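# Move the round filter cartridge from panel to tray

## Task

Remove the round filter cartridge from the service panel and set it down on the tray's floor, either lying on its side or standing upright. At the moment of the final release the cartridge has to be above the tray, and the tray must stay flat on the table; missing any one of these fails the task. Nothing may count on a gripper still holding it at the end, so open the gripper and move the arms away once the cartridge rests in the tray.

## Robot and tools

Robot: two arms, left_arm and right_arm, each with a two-finger gripper. Their root links sit in the scene frame at left_arm (-0.035, +0.339, 0) with quat_wxyz (+1.000, 0, 0, -0.015), and right_arm (-0.021, -0.356, 0) with quat_wxyz (+0.996, 0, 0, -0.095).

Frame: one shared scene frame. The origin is on the table surface midway between the arms, +x runs out across the table, +z is up, and left_arm is on the +y side. The arm names are labels only and do not match left or right in an image. Positions are in metres; orientations are quaternions written w first (qw, qx, qy, qz). A gripper's fingers point along its own +z axis and close along its y axis. end_effector_position is the point between the finger pads, under 1 cm short of the tips. Reported hand positions can be somewhat off, more so at full reach.

Command row: 16 numbers, always for both arms: left_arm x, y, z, qw, qx, qy, qz, opening, then the same eight for right_arm. x, y, z and the quaternion are an absolute target pose for that gripper in the scene frame, not an offset. Opening runs from -1 (closed) to +1 (fully open, 0.087 m). An arm meant to stay still should get the exact pose from the latest result, plus its intended opening, in every call. Keep an orientation by resending the same quaternion rather than copying the reported one, which may have drifted.

execute_actions(actions): a list of up to 15 actions. Each action is a table of up to 15 rows; each row lasts one control step (1/30 s), and if fewer than 15 rows are given the last one is repeated to fill 15 steps. An empty list just returns state and images. If any target lies more than 0.6 m from that gripper's current position along any of the gripper's own axes, that action is rejected for both arms; if the first action fails this against the latest reported state, or any action is malformed, the whole call does nothing.

How targets are followed: each step, the commanded pose is limited to within 70 mm and 16 degrees of the measured pose, and damped inverse kinematics drives the joints toward it, favouring position over orientation when both cannot be met. A distant target therefore takes several actions; after an action the arm only carries on as far as its last limited pose, so keep sending the remainder. Joint friction can leave the hand up to about 31 mm short, and very small commands may not move it. The elbow never fully straightens. Joint ranges (rad), base to gripper: waist -2.618 to 3.054, shoulder 0.000 to 3.142, elbow 0.000 to 3.142, wrist pitch -1.571 to 1.571, wrist yaw -1.571 to 1.571, wrist roll -2.094 to 2.094.

move(target, speed, blocking): target is one 16-number row as above (absolute poses). Both grippers travel in straight lines and arrive together, over 0.5 to 10 s; anything longer is cut off at 10 s before reaching the goal. speed is the top path speed in m/s, 0.002 to 0.5, default 0.25; rotation is capped at twice that in rad/s, taking the shorter way. The opening is applied when the move begins. Paths ignore obstacles and the other arm; hands lag, wander and may exceed speed, especially near full stretch. Faster contact and targets set deeper past a surface mean harder pressing. The result adds a move: line with the ending (done, off_target, moving, held, fault), any limits (paced = the sent pose was clipped; held = a check blocked some steps, after which the arm may jump faster), and each gripper's distance to its pose. If only one arm is named, the other finished fine. With blocking=false the call returns after 0.5 s while motion continues; until a result shows the move ended, execute_actions and move are refused, so use wait(0) to check or stop.

wait(seconds): 0 to 10; arms keep their last command; returns early if a running move ends. stop(): brakes a running move, needing more distance at higher speed; fingers keep moving.

zoom_image(camera, region): camera is cam_head_left, cam_head_right, cam_left_wrist or cam_right_wrist (all 896x504); region is [x0, y0, x1, y1] in pixels from the top-left, at most 504 by 504. show_instructions() shows the reference images; read_manual(section) returns licence texts only. finished_scene(scene) ends the current scene (give its number, here 1) irreversibly and reports success.

Results: a state line per arm with gripper position and quaternion; Hand target lines showing where each arm is now being driven; grip_measured on the same -1..1 scale as opening (the last Joint positions value is the opening in metres; readings may be off by about 1 mm); step readings with HELD marking blocked steps; pose unreachable lines when the clearance check altered a command; FAULT lines for stopped arms.

Gripping: the fingers go to the commanded value on the grip_measured scale. To hold something, command roughly 0.02 below grip_measured for a firm grip, less for a gentler one. Pads push about 20 N at most, but a fast close can squeeze harder.

Motor heat: holding loads warms motors. MOTOR HOT appears from 75 °C; at 90 °C that arm is halted for 10 seconds; at 100 °C the arm and gripper go limp and the arm drops.

Avoid: arms striking or pushing each other, knocking anything off the table, dropping or slamming the cartridge, tipping the tray, and hard shoves. Loose objects may occasionally be nudged by outside disturbances, so check images before releasing.

Each tool is called after ">>>" as a command line: name --argument value for each argument, lists and objects as JSON in quotes; but a table of rows of numbers goes row by row, as --pt "numbers of a row", without its own name.

Reference images:

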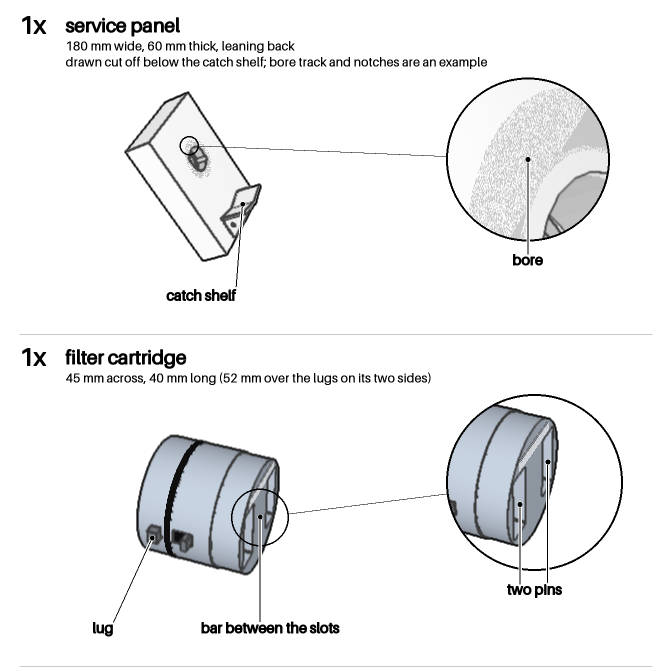

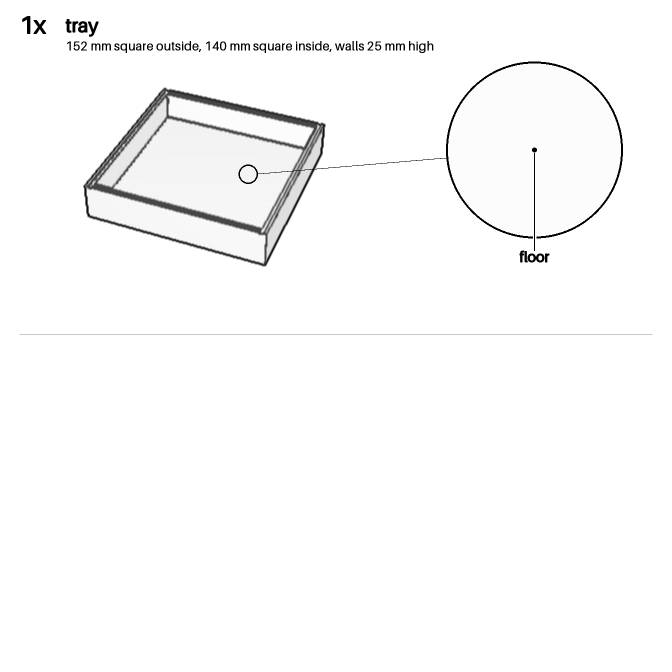

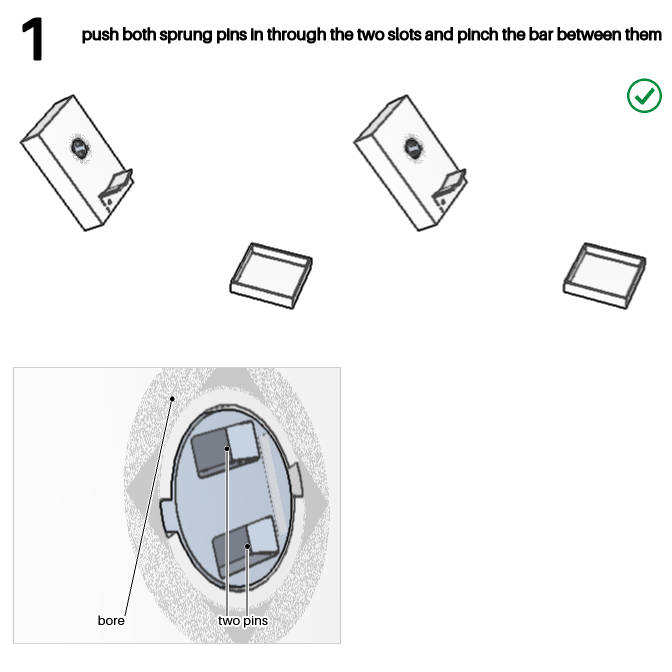

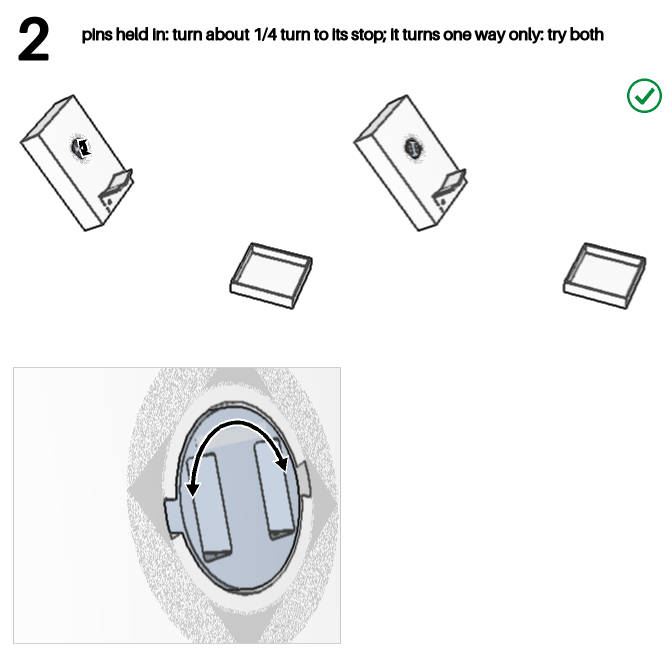

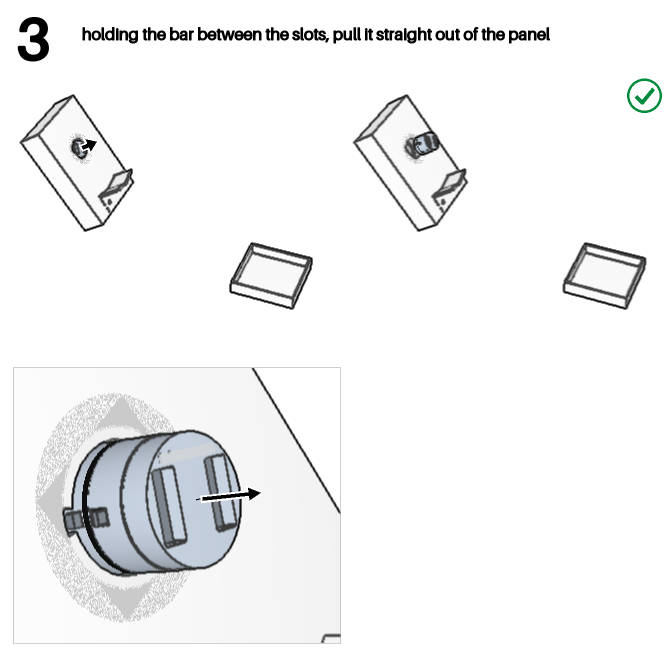

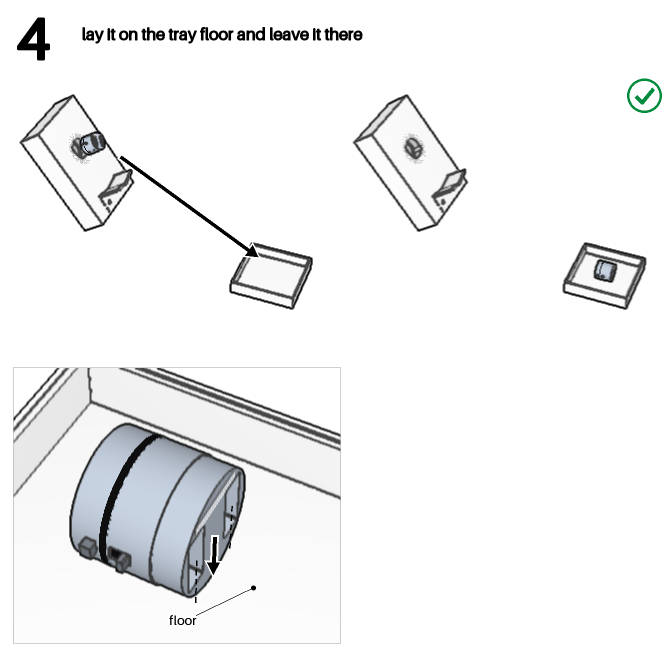

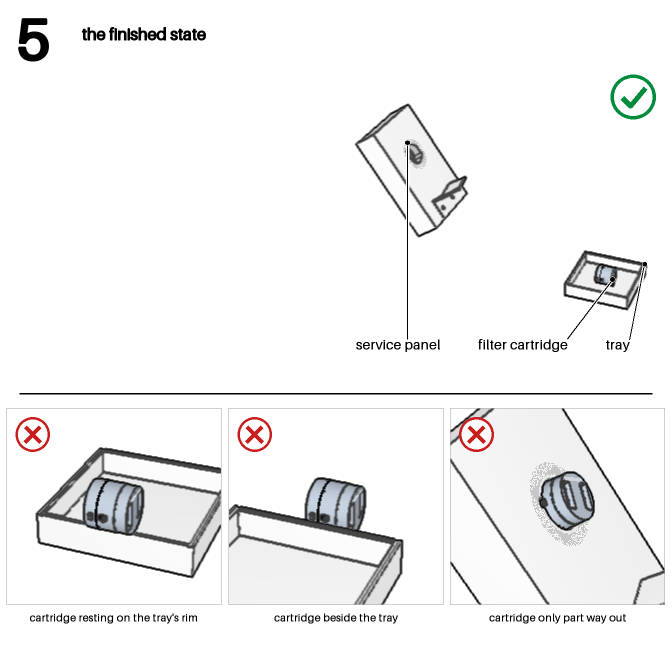

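## Session

>>> execute_actions --actions '[]'

Scene clock: 0.00 s.
left_arm: end_effector_position=(+0.4548, +0.2920, +0.2515) grip_measured=+1.000 end_effector_quat_wxyz=(+0.621, +0.282, +0.707, +0.187) | right_arm: end_effector_position=(+0.3517, -0.4342, +0.3646) grip_measured=+0.993 end_effector_quat_wxyz=(+0.707, +0.074, +0.699, -0.075)
Joint positions: left_arm=[-0.151  1.516  1.062  0.294 -0.092  0.658  0.087] | right_arm=[-0.012  1.041  1.049  0.004  0.009 -0.001  0.087]
Joint velocities: left_arm=[ 0.002 -0.032  0.007 -0.066  0.037 -0.066  0.   ] | right_arm=[ 0.007  0.007 -0.002 -0.051 -0.066  0.007  0.   ]
Motor temperatures (°C, as the motors report them): left_arm=[28 26 27 26 27 24] | right_arm=[24 25 24 25 27 26]
Hand target (left_arm): +0.455, +0.292, +0.252; +0.621, +0.282, +0.707, +0.187
Hand target (right_arm): +0.352, -0.434, +0.365; +0.707, +0.074, +0.699, -0.075

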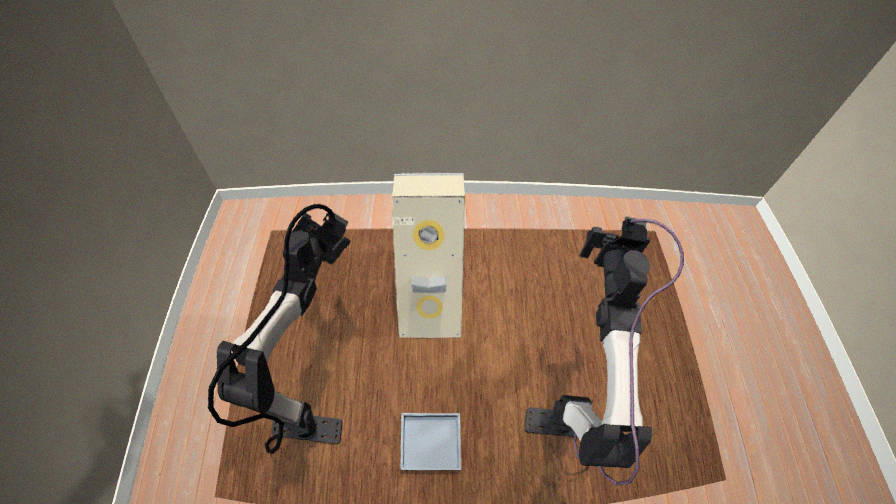

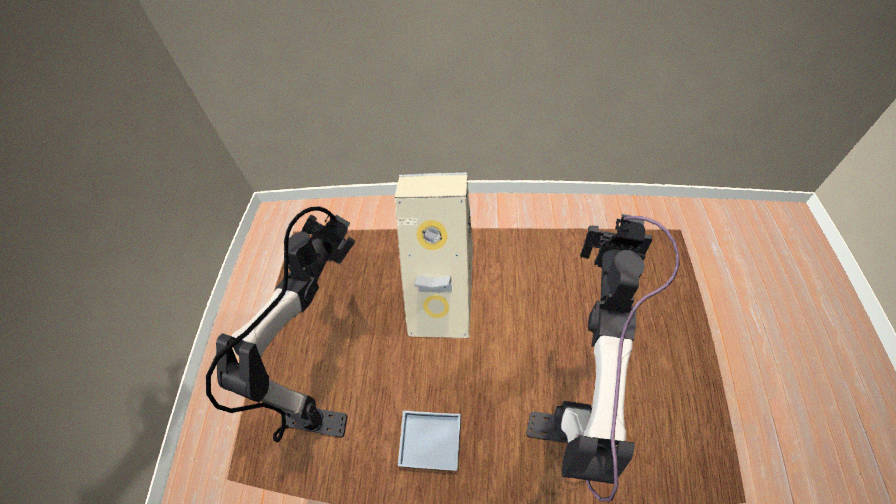

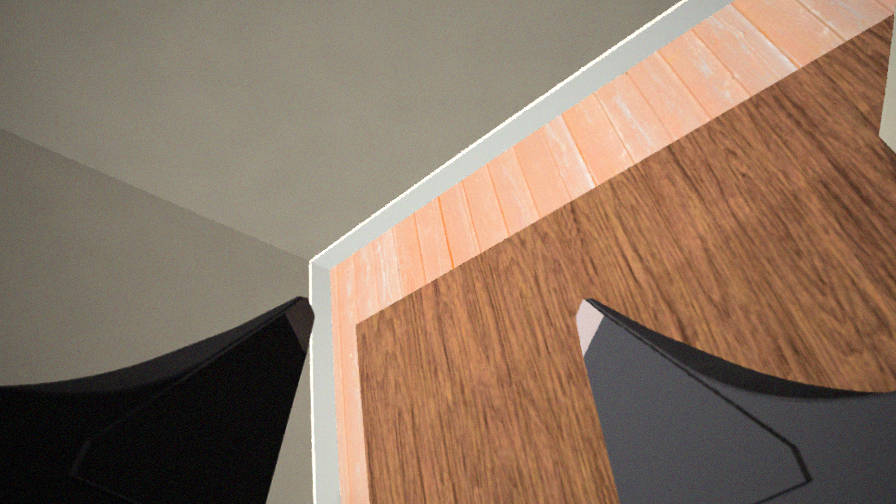

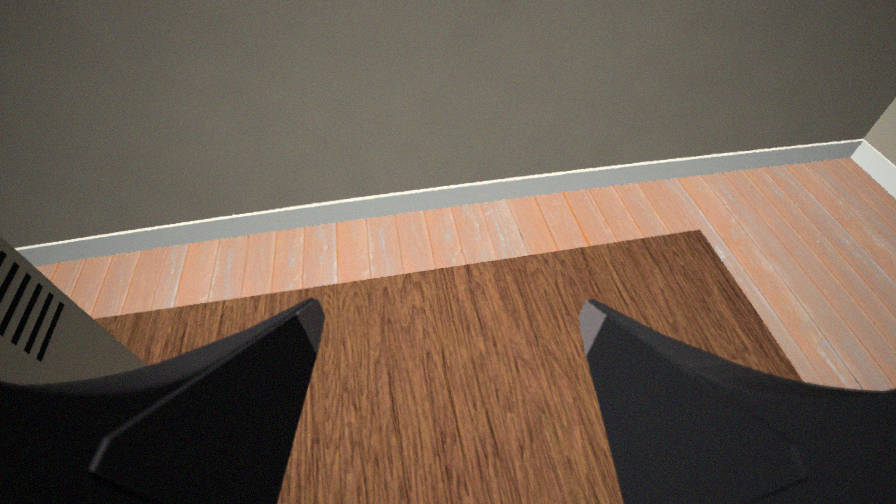

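>>> zoom_image --camera "cam_head_left" --region '[350, 160, 510, 350]'

>>> zoom_image --camera "cam_head_right" --region '[350, 160, 510, 350]'

Region (350, 160, 510, 350) of cam_head_left's 896x504 image, scaled by 2.653, with more detail than that image has; it fills the left 424 columns of this view, and the rest is white.

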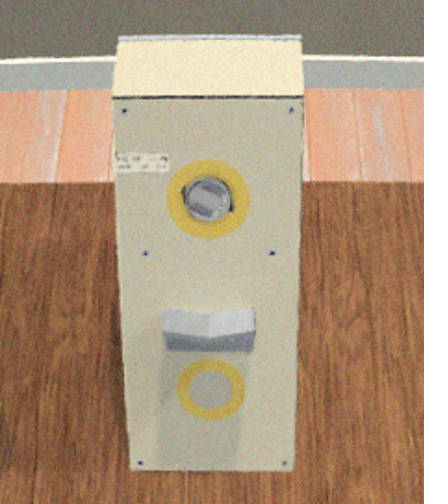

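Region (350, 160, 510, 350) of cam_head_right's 896x504 image, scaled by 2.653, with more detail than that image has; it fills the left 424 columns of this view, and the rest is white.

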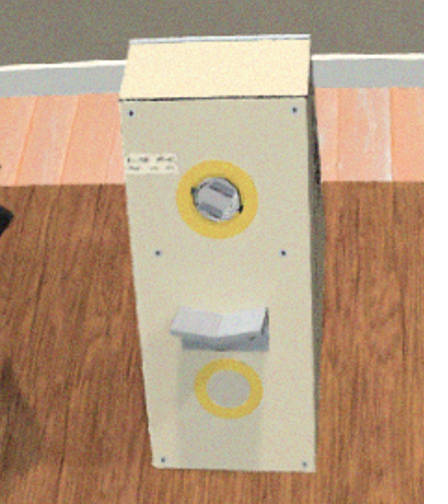

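>>> move --target '[0.25,0.2,0.3,0.707,0,0.707,0,1, 0.3517,-0.4342,0.3646,0.707,0.074,0.699,-0.075,1]'

>>> move --target '[0.25,0.03,0.3,0.707,0,0.707,0,-0.4, 0.3517,-0.4342,0.3646,0.707,0.074,0.699,-0.075,1]'

Scene clock: 19.70 s.
left_arm: end_effector_position=(+0.2528, +0.2042, +0.3054) grip_measured=+1.000 end_effector_quat_wxyz=(+0.710, -0.009, +0.705, -0.006) | right_arm: end_effector_position=(+0.3517, -0.4342, +0.3646) grip_measured=+0.993 end_effector_quat_wxyz=(+0.707, +0.074, +0.699, -0.075)
Joint positions: left_arm=[-0.849  0.874  0.749  0.135 -0.882 -0.012  0.087] | right_arm=[-0.012  1.041  1.049  0.004  0.009 -0.001  0.087]
Joint velocities: left_arm=[-0.012 -0.012  0.007 -0.007 -0.037 -0.037  0.   ] | right_arm=[-0.007 -0.002  0.002 -0.007  0.051 -0.007 -0.   ]
Motor temperatures (°C, as the motors report them): left_arm=[28 28 30 30 27 24] | right_arm=[24 25 27 28 27 26]
Hand target (left_arm): +0.249, +0.204, +0.298; +0.705, -0.004, +0.709, -0.004
Hand target (right_arm): +0.352, -0.434, +0.365; +0.707, +0.074, +0.699, -0.075
Off the commanded pose (left_arm): 0.007 m, 1 deg.
Off the commanded pose (right_arm): 0.000 m, 0 deg.
move: done

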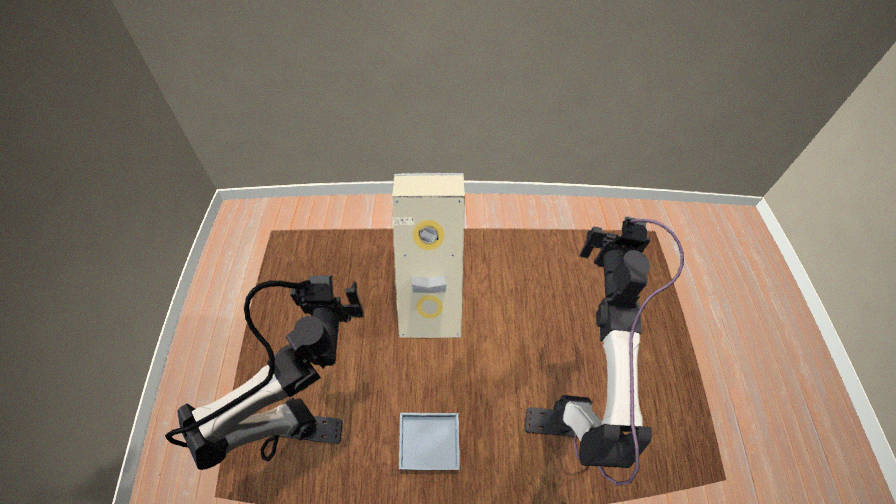

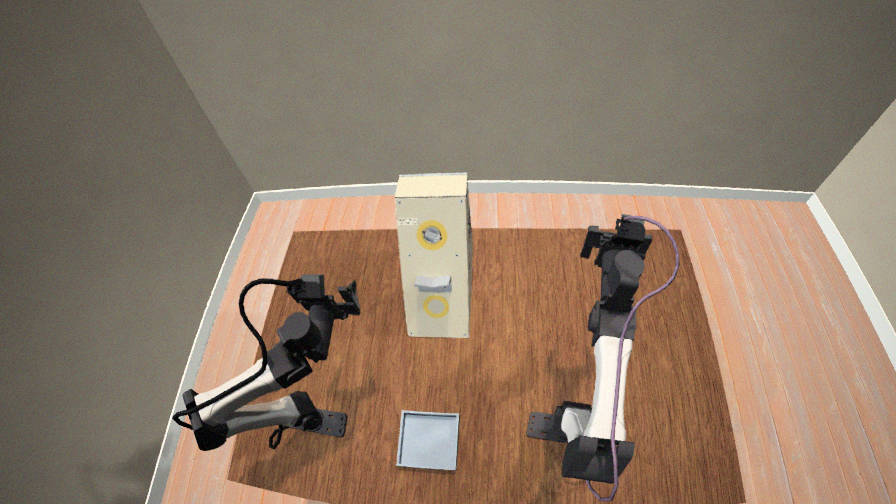

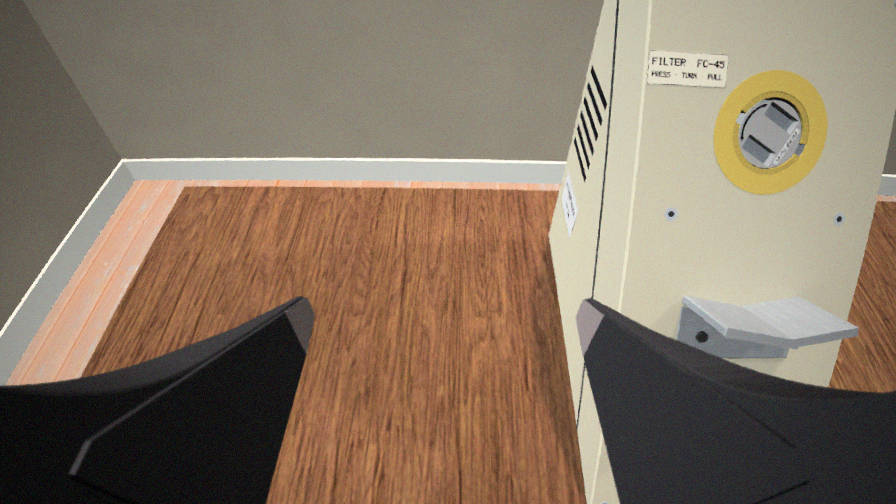

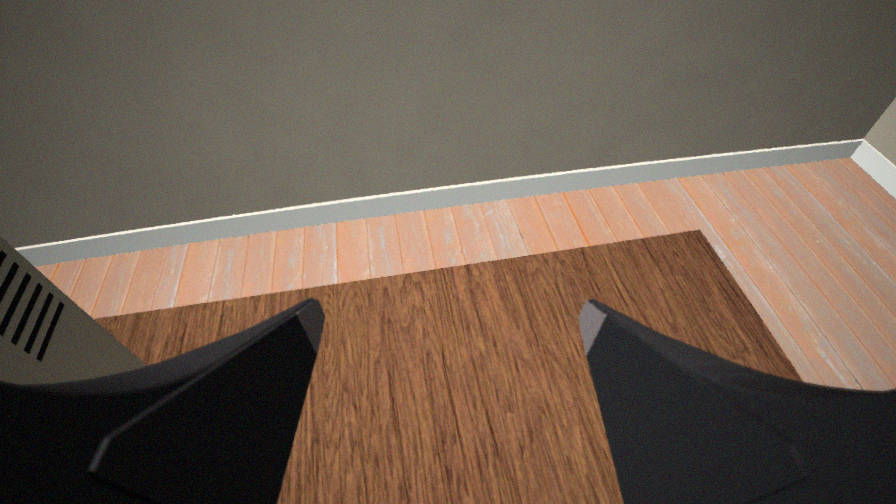

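Scene clock: 21.00 s.
left_arm: end_effector_position=(+0.2485, +0.0356, +0.2944) grip_measured=-0.400 end_effector_quat_wxyz=(+0.702, +0.006, +0.712, +0.006) | right_arm: end_effector_position=(+0.3517, -0.4342, +0.3646) grip_measured=+0.993 end_effector_quat_wxyz=(+0.707, +0.074, +0.699, -0.075)
Joint positions: left_arm=[-1.199  1.491  1.112  0.335 -1.228 -0.025  0.026] | right_arm=[-0.012  1.041  1.049  0.004  0.009 -0.001  0.087]
Joint velocities: left_arm=[ 0.002 -0.002  0.012  0.022  0.022 -0.051 -0.   ] | right_arm=[-0.002  0.007  0.002 -0.051 -0.007 -0.037  0.   ]
Motor temperatures (°C, as the motors report them): left_arm=[28 28 30 30 27 24] | right_arm=[24 25 27 28 27 26]
Hand target (left_arm): +0.247, +0.031, +0.300; +0.705, -0.001, +0.710, -0.001
Hand target (right_arm): +0.352, -0.434, +0.365; +0.707, +0.074, +0.699, -0.075
Off the commanded pose (left_arm): 0.008 m, 1 deg.
Off the commanded pose (right_arm): 0.000 m, 0 deg.
move: done

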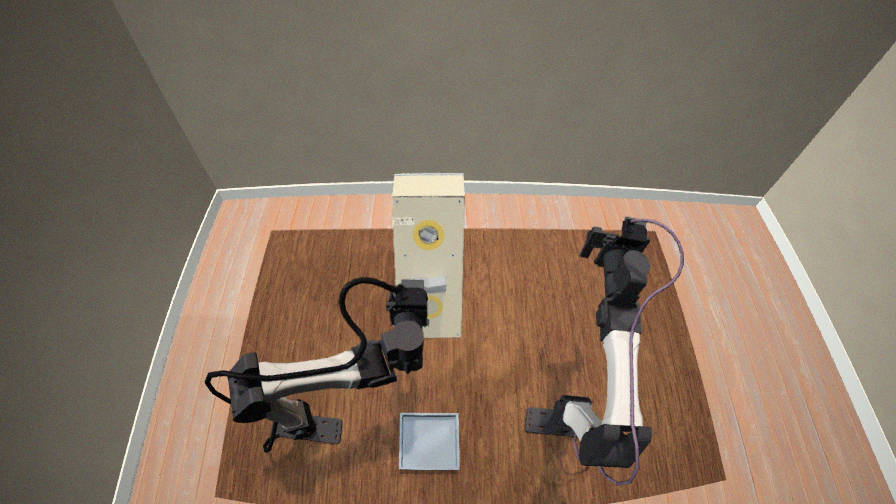

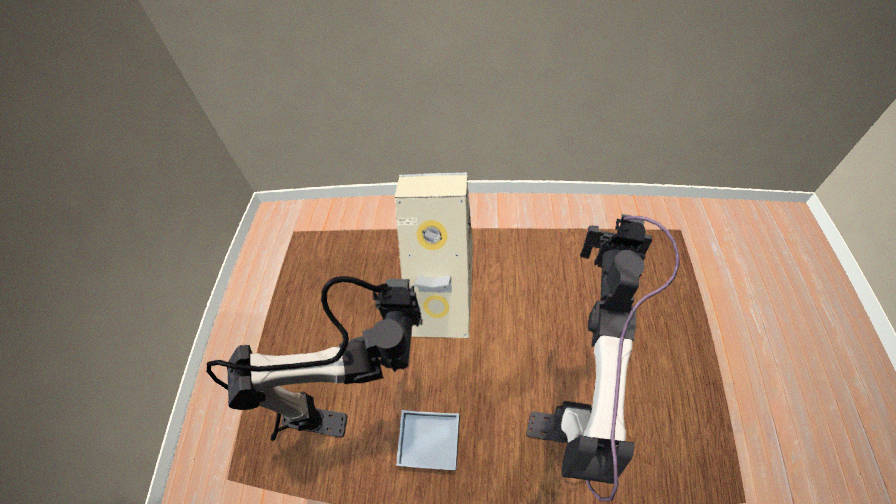

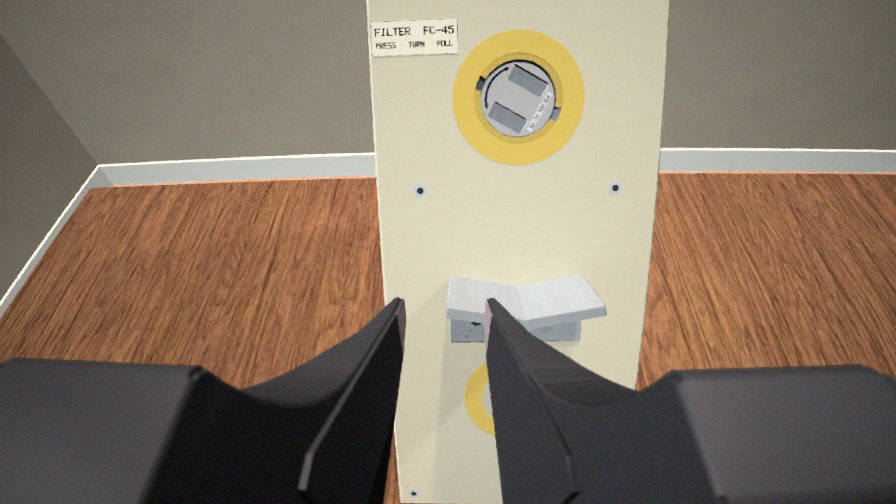

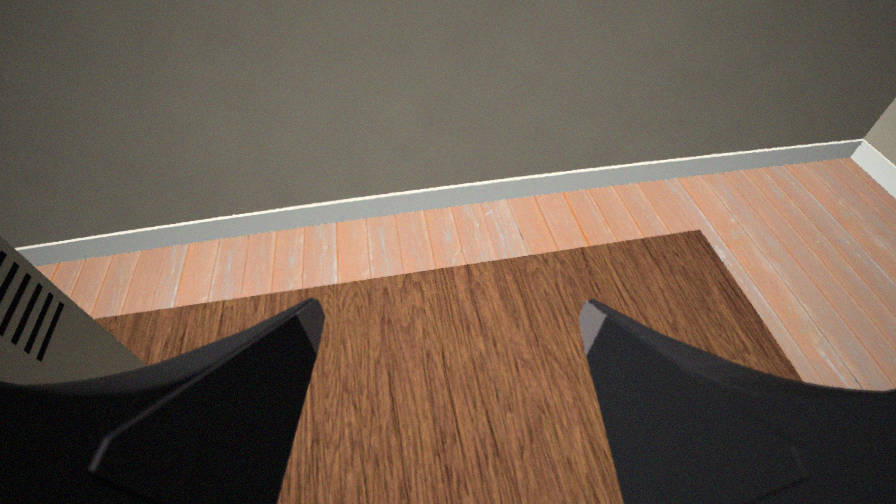

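>>> zoom_image --camera "cam_left_wrist" --region '[430, 20, 610, 180]'

Region (430, 20, 610, 180) of cam_left_wrist's 896x504 image, scaled by 2.800, with more detail than that image has.

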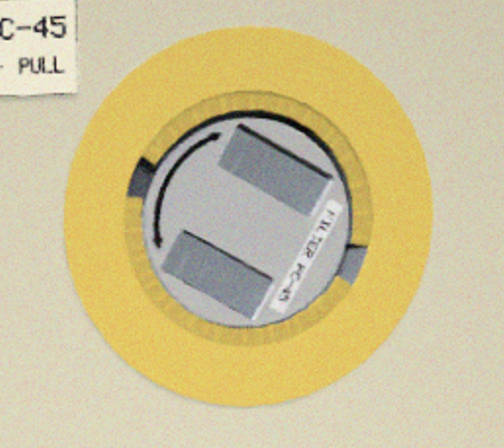

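>>> move --target '[0.384,-0.009,0.29,0.3978,-0.4502,0.7643,-0.2343,-0.54, 0.3517,-0.4342,0.3646,0.707,0.074,0.699,-0.075,1]' --speed 0.2

Scene clock: 43.73 s.
left_arm: end_effector_position=(+0.3795, -0.0143, +0.2988) grip_measured=-0.540 end_effector_quat_wxyz=(+0.406, -0.444, +0.761, -0.243) | right_arm: end_effector_position=(+0.3517, -0.4342, +0.3646) grip_measured=+0.993 end_effector_quat_wxyz=(+0.707, +0.074, +0.699, -0.075)
Joint positions: left_arm=[-0.816  2.071  2.325 -1.033 -0.666 -1.616  0.02 ] | right_arm=[-0.012  1.041  1.049  0.004  0.009 -0.001  0.087]
Joint velocities: left_arm=[ 0.032 -0.007  0.002 -0.037  0.037 -0.007 -0.   ] | right_arm=[ 0.007  0.002  0.017 -0.007  0.007 -0.007 -0.   ]
Motor temperatures (°C, as the motors report them): left_arm=[28 29 33 31 27 24] | right_arm=[24 26 29 30 27 26]
Hand target (left_arm): +0.384, -0.013, +0.292; +0.402, -0.449, +0.763, -0.234
Hand target (right_arm): +0.352, -0.434, +0.365; +0.707, +0.074, +0.699, -0.075
Off the commanded pose (left_arm): 0.011 m, 2 deg.
Off the commanded pose (right_arm): 0.000 m, 0 deg.
move: off_target (left_arm)

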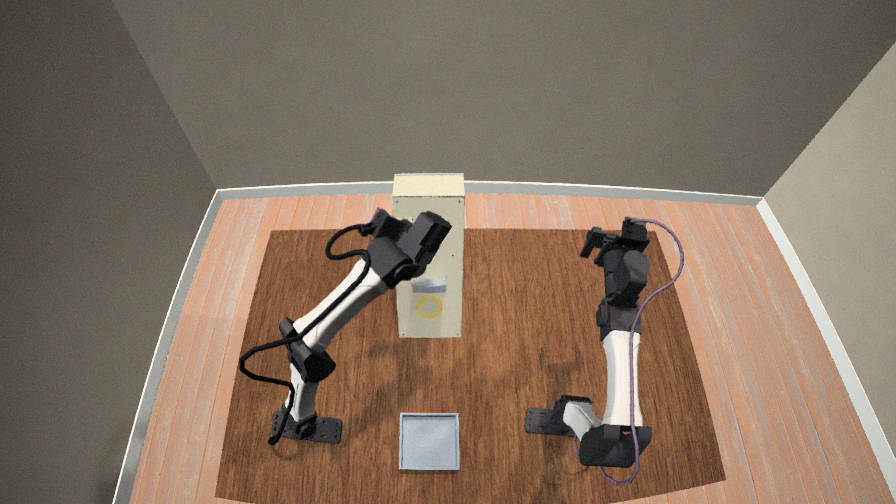

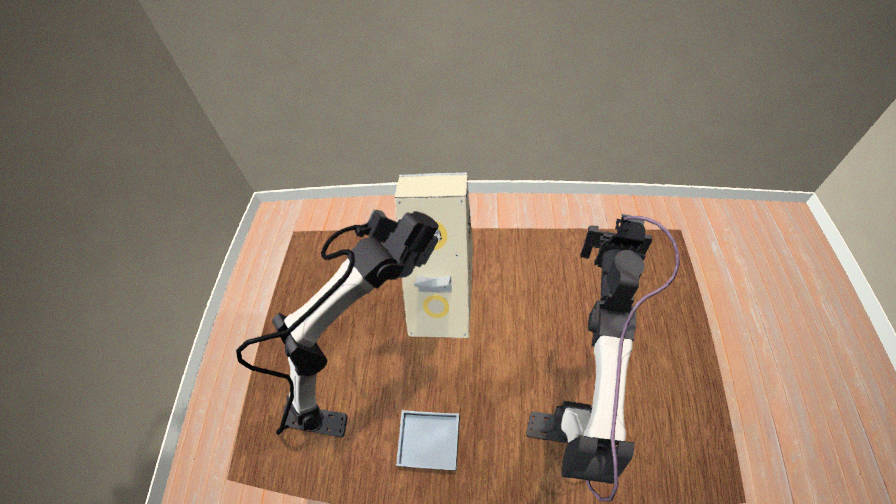

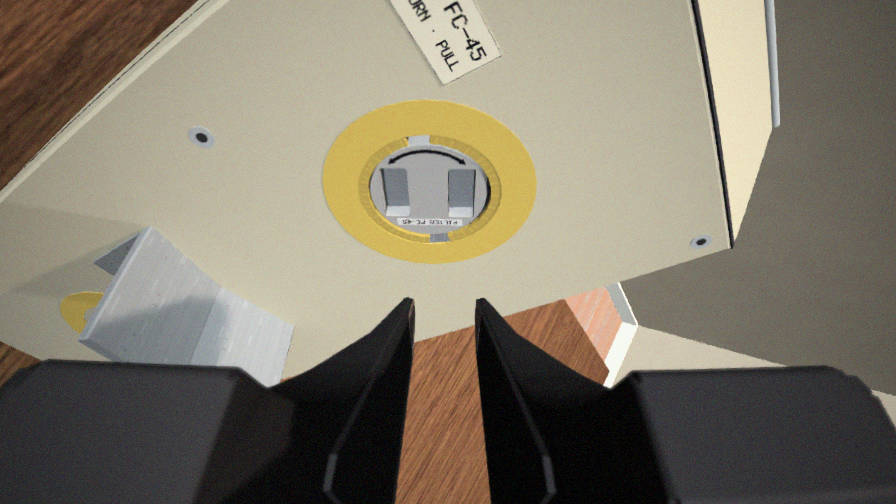

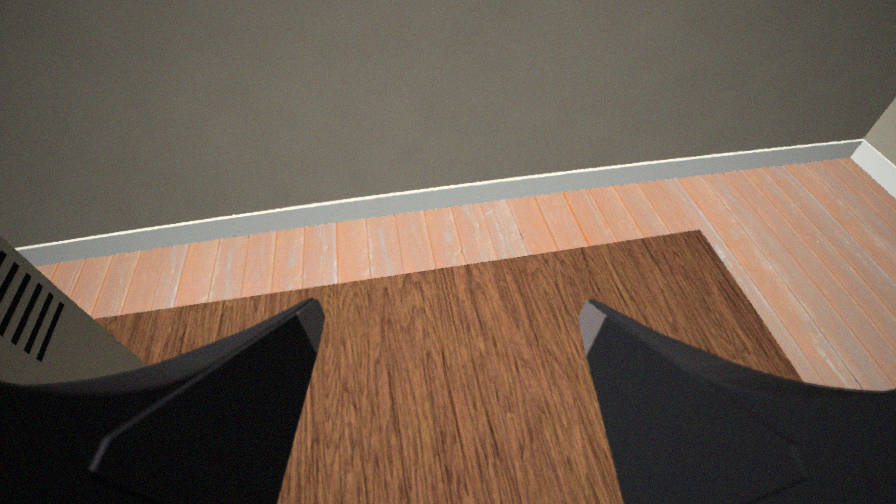

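>>> execute_actions --actions '[[[0.392,-0.009,0.282,0.3978,-0.4502,0.7643,-0.2343,-0.54, 0.3517,-0.4342,0.3646,0.707,0.074,0.699,-0.075,1]],[[0.403,-0.006,0.272,0.3978,-0.4502,0.7643,-0.2343,-0.54, 0.3517,-0.4342,0.3646,0.707,0.074,0.699,-0.075,1]],[[0.403,-0.006,0.272,0.3978,-0.4502,0.7643,-0.2343,-0.54, 0.3517,-0.4342,0.3646,0.707,0.074,0.699,-0.075,1]]]'

Scene clock: 50.03 s.
left_arm: end_effector_position=(+0.3987, -0.0081, +0.2879) grip_measured=-0.540 end_effector_quat_wxyz=(+0.400, -0.452, +0.757, -0.249) | right_arm: end_effector_position=(+0.3517, -0.4342, +0.3646) grip_measured=+0.993 end_effector_quat_wxyz=(+0.707, +0.074, +0.699, -0.075)
Joint positions: left_arm=[-0.771  2.071  2.267 -0.952 -0.626 -1.599  0.02 ] | right_arm=[-0.012  1.041  1.049  0.004  0.009 -0.001  0.087]
Joint velocities: left_arm=[ 0.002 -0.002  0.012 -0.081 -0.007 -0.022 -0.001] | right_arm=[-0.007  0.002 -0.002 -0.081 -0.037 -0.081  0.   ]
Motor temperatures (°C, as the motors report them): left_arm=[28 30 33 31 27 24] | right_arm=[24 26 29 30 27 26]
Hand target (left_arm): +0.403, -0.006, +0.272; +0.398, -0.450, +0.764, -0.234
Hand target (right_arm): +0.352, -0.434, +0.365; +0.707, +0.074, +0.699, -0.075
Off the commanded pose (left_arm): 0.017 m, 2 deg.
Off the commanded pose (right_arm): 0.000 m, 0 deg.
Step readings (end_effector_position; steps 1 to 15: 1st action; 16 to 30: 2nd action; 31 to 45: 3rd action):
0: left_arm (+0.3790, -0.0140, +0.2978) | right_arm (+0.3517, -0.4342, +0.3646)
1: left_arm (+0.3794, -0.0141, +0.2979) | right_arm (+0.3517, -0.4342, +0.3646)
2: left_arm (+0.3806, -0.0141, +0.2985) | right_arm (+0.3517, -0.4342, +0.3646)
4: left_arm (+0.3839, -0.0123, +0.2994) | right_arm (+0.3517, -0.4342, +0.3646)
8: left_arm (+0.3879, -0.0097, +0.3006) | right_arm (+0.3517, -0.4342, +0.3646)
15: left_arm (+0.3882, -0.0106, +0.3012) | right_arm (+0.3517, -0.4342, +0.3646)
16: left_arm (+0.3893, -0.0110, +0.2993) | right_arm (+0.3517, -0.4342, +0.3646)
17: left_arm (+0.3907, -0.0109, +0.2971) | right_arm (+0.3517, -0.4342, +0.3646)
19: left_arm (+0.3937, -0.0087, +0.2897) | right_arm (+0.3517, -0.4342, +0.3646)
23: left_arm (+0.3970, -0.0055, +0.2850) | right_arm (+0.3517, -0.4342, +0.3646)
30: left_arm (+0.3984, -0.0075, +0.2873) | right_arm (+0.3517, -0.4342, +0.3646)
31: left_arm (+0.3985, -0.0075, +0.2874) | right_arm (+0.3517, -0.4342, +0.3646)
32: left_arm (+0.3985, -0.0077, +0.2875) | right_arm (+0.3517, -0.4342, +0.3646)
34: left_arm (+0.3987, -0.0078, +0.2877) | right_arm (+0.3517, -0.4342, +0.3646)
38: left_arm (+0.3987, -0.0080, +0.2878) | right_arm (+0.3517, -0.4342, +0.3646)
45: end_effector_position above

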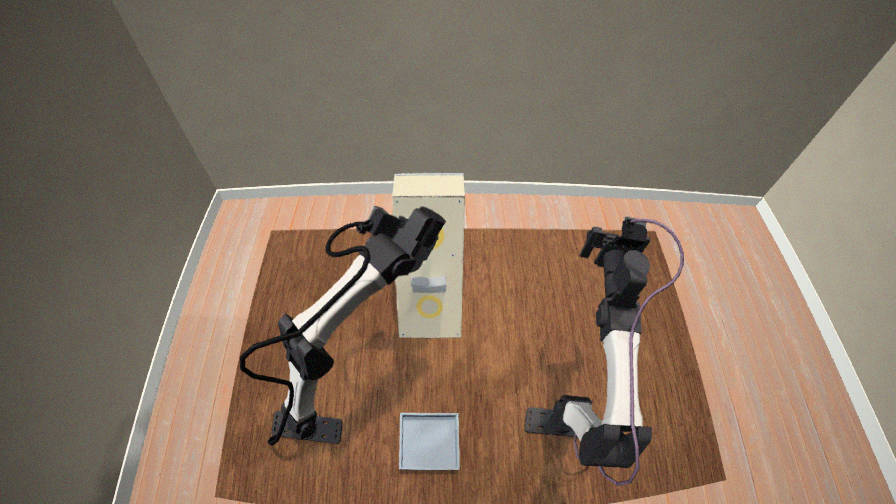

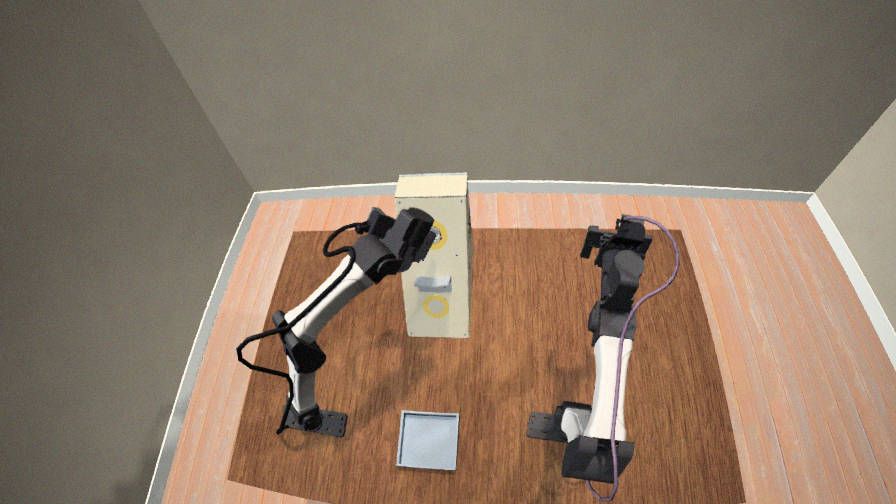

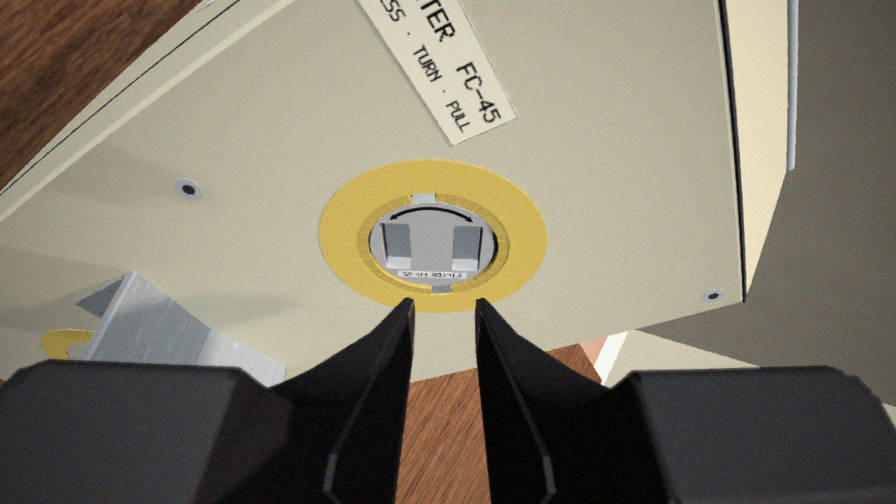

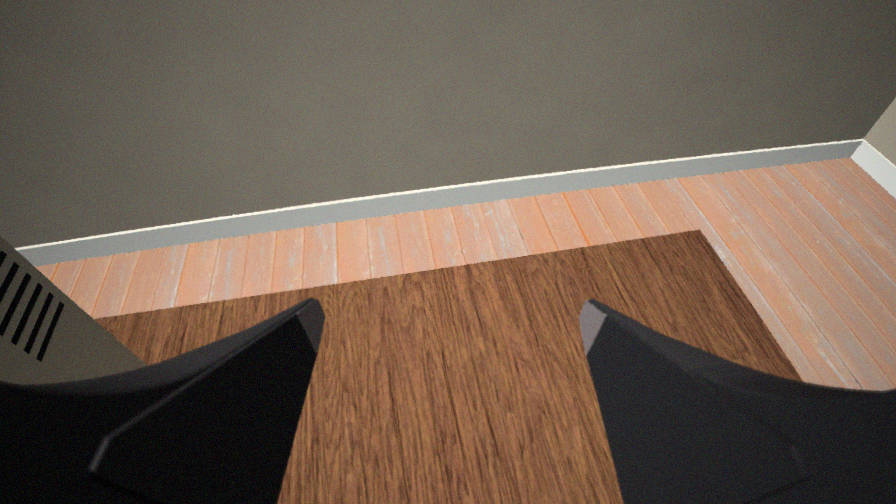

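>>> move --target '[0.413,-0.009,0.26,0.3978,-0.4502,0.7643,-0.2343,-0.54, 0.3517,-0.4342,0.3646,0.707,0.074,0.699,-0.075,1]' --speed 0.03

Scene clock: 57.80 s.
left_arm: end_effector_position=(+0.4070, -0.0115, +0.2796) grip_measured=-0.540 end_effector_quat_wxyz=(+0.401, -0.452, +0.756, -0.252) | right_arm: end_effector_position=(+0.3517, -0.4342, +0.3646) grip_measured=+0.993 end_effector_quat_wxyz=(+0.707, +0.074, +0.699, -0.075)
Joint positions: left_arm=[-0.762  2.085  2.249 -0.908 -0.618 -1.589  0.02 ] | right_arm=[-0.012  1.041  1.049  0.004  0.009 -0.001  0.087]
Joint velocities: left_arm=[-0.012  0.017 -0.037 -0.022 -0.037  0.037 -0.   ] | right_arm=[-0.012  0.007  0.002 -0.007 -0.081  0.007  0.001]
Motor temperatures (°C, as the motors report them): left_arm=[28 32 33 31 27 24] | right_arm=[24 26 30 30 27 26]
Hand target (left_arm): +0.413, -0.009, +0.260; +0.398, -0.450, +0.764, -0.234
Hand target (right_arm): +0.352, -0.434, +0.365; +0.707, +0.074, +0.699, -0.075
Off the commanded pose (left_arm): 0.021 m, 2 deg.
Off the commanded pose (right_arm): 0.000 m, 0 deg.
move: off_target (left_arm)

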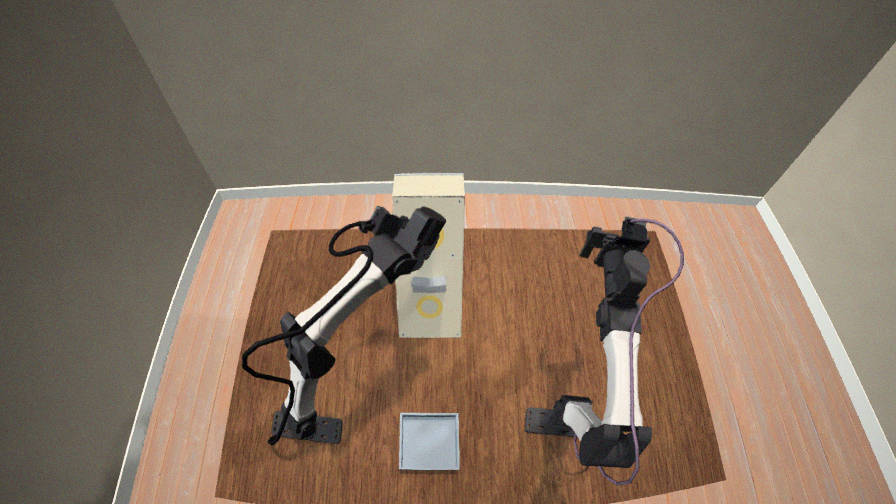

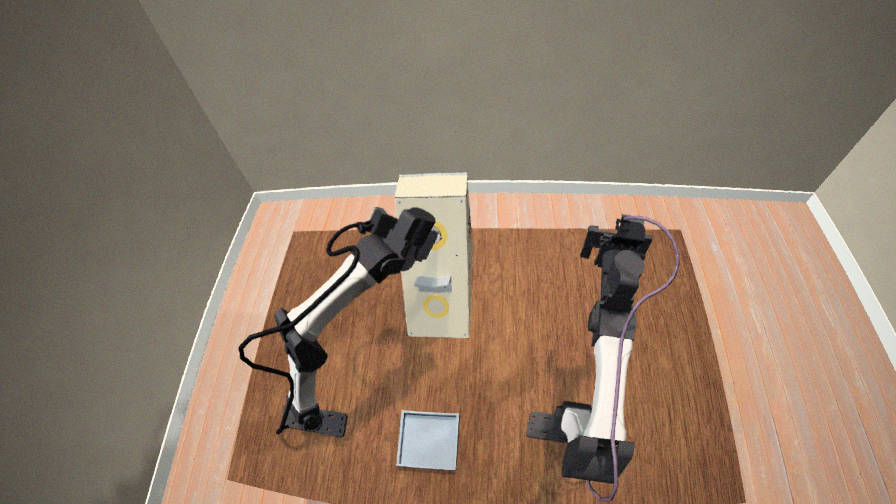

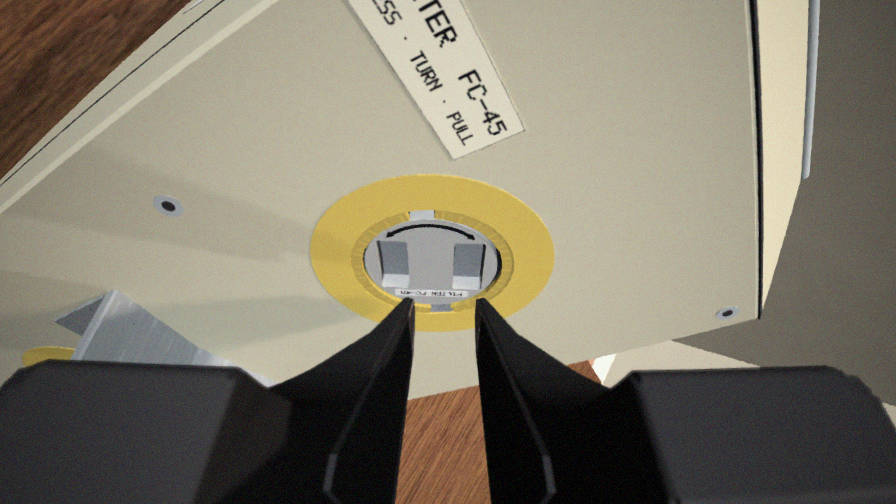

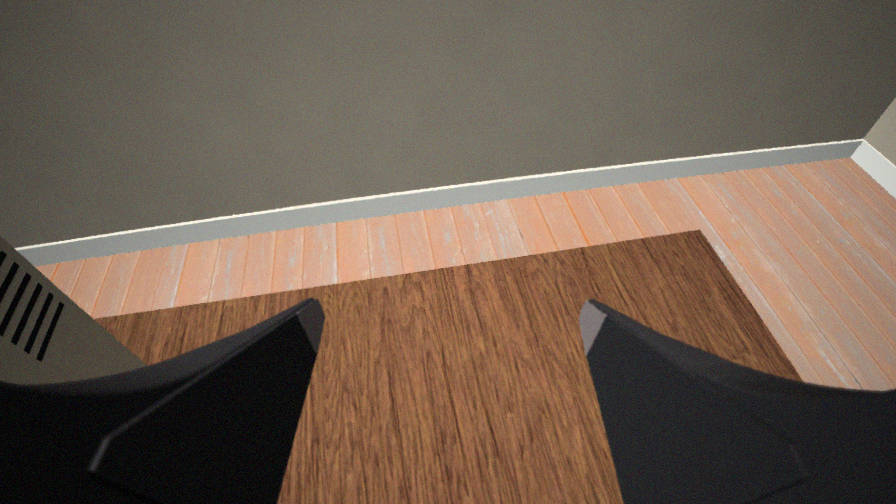

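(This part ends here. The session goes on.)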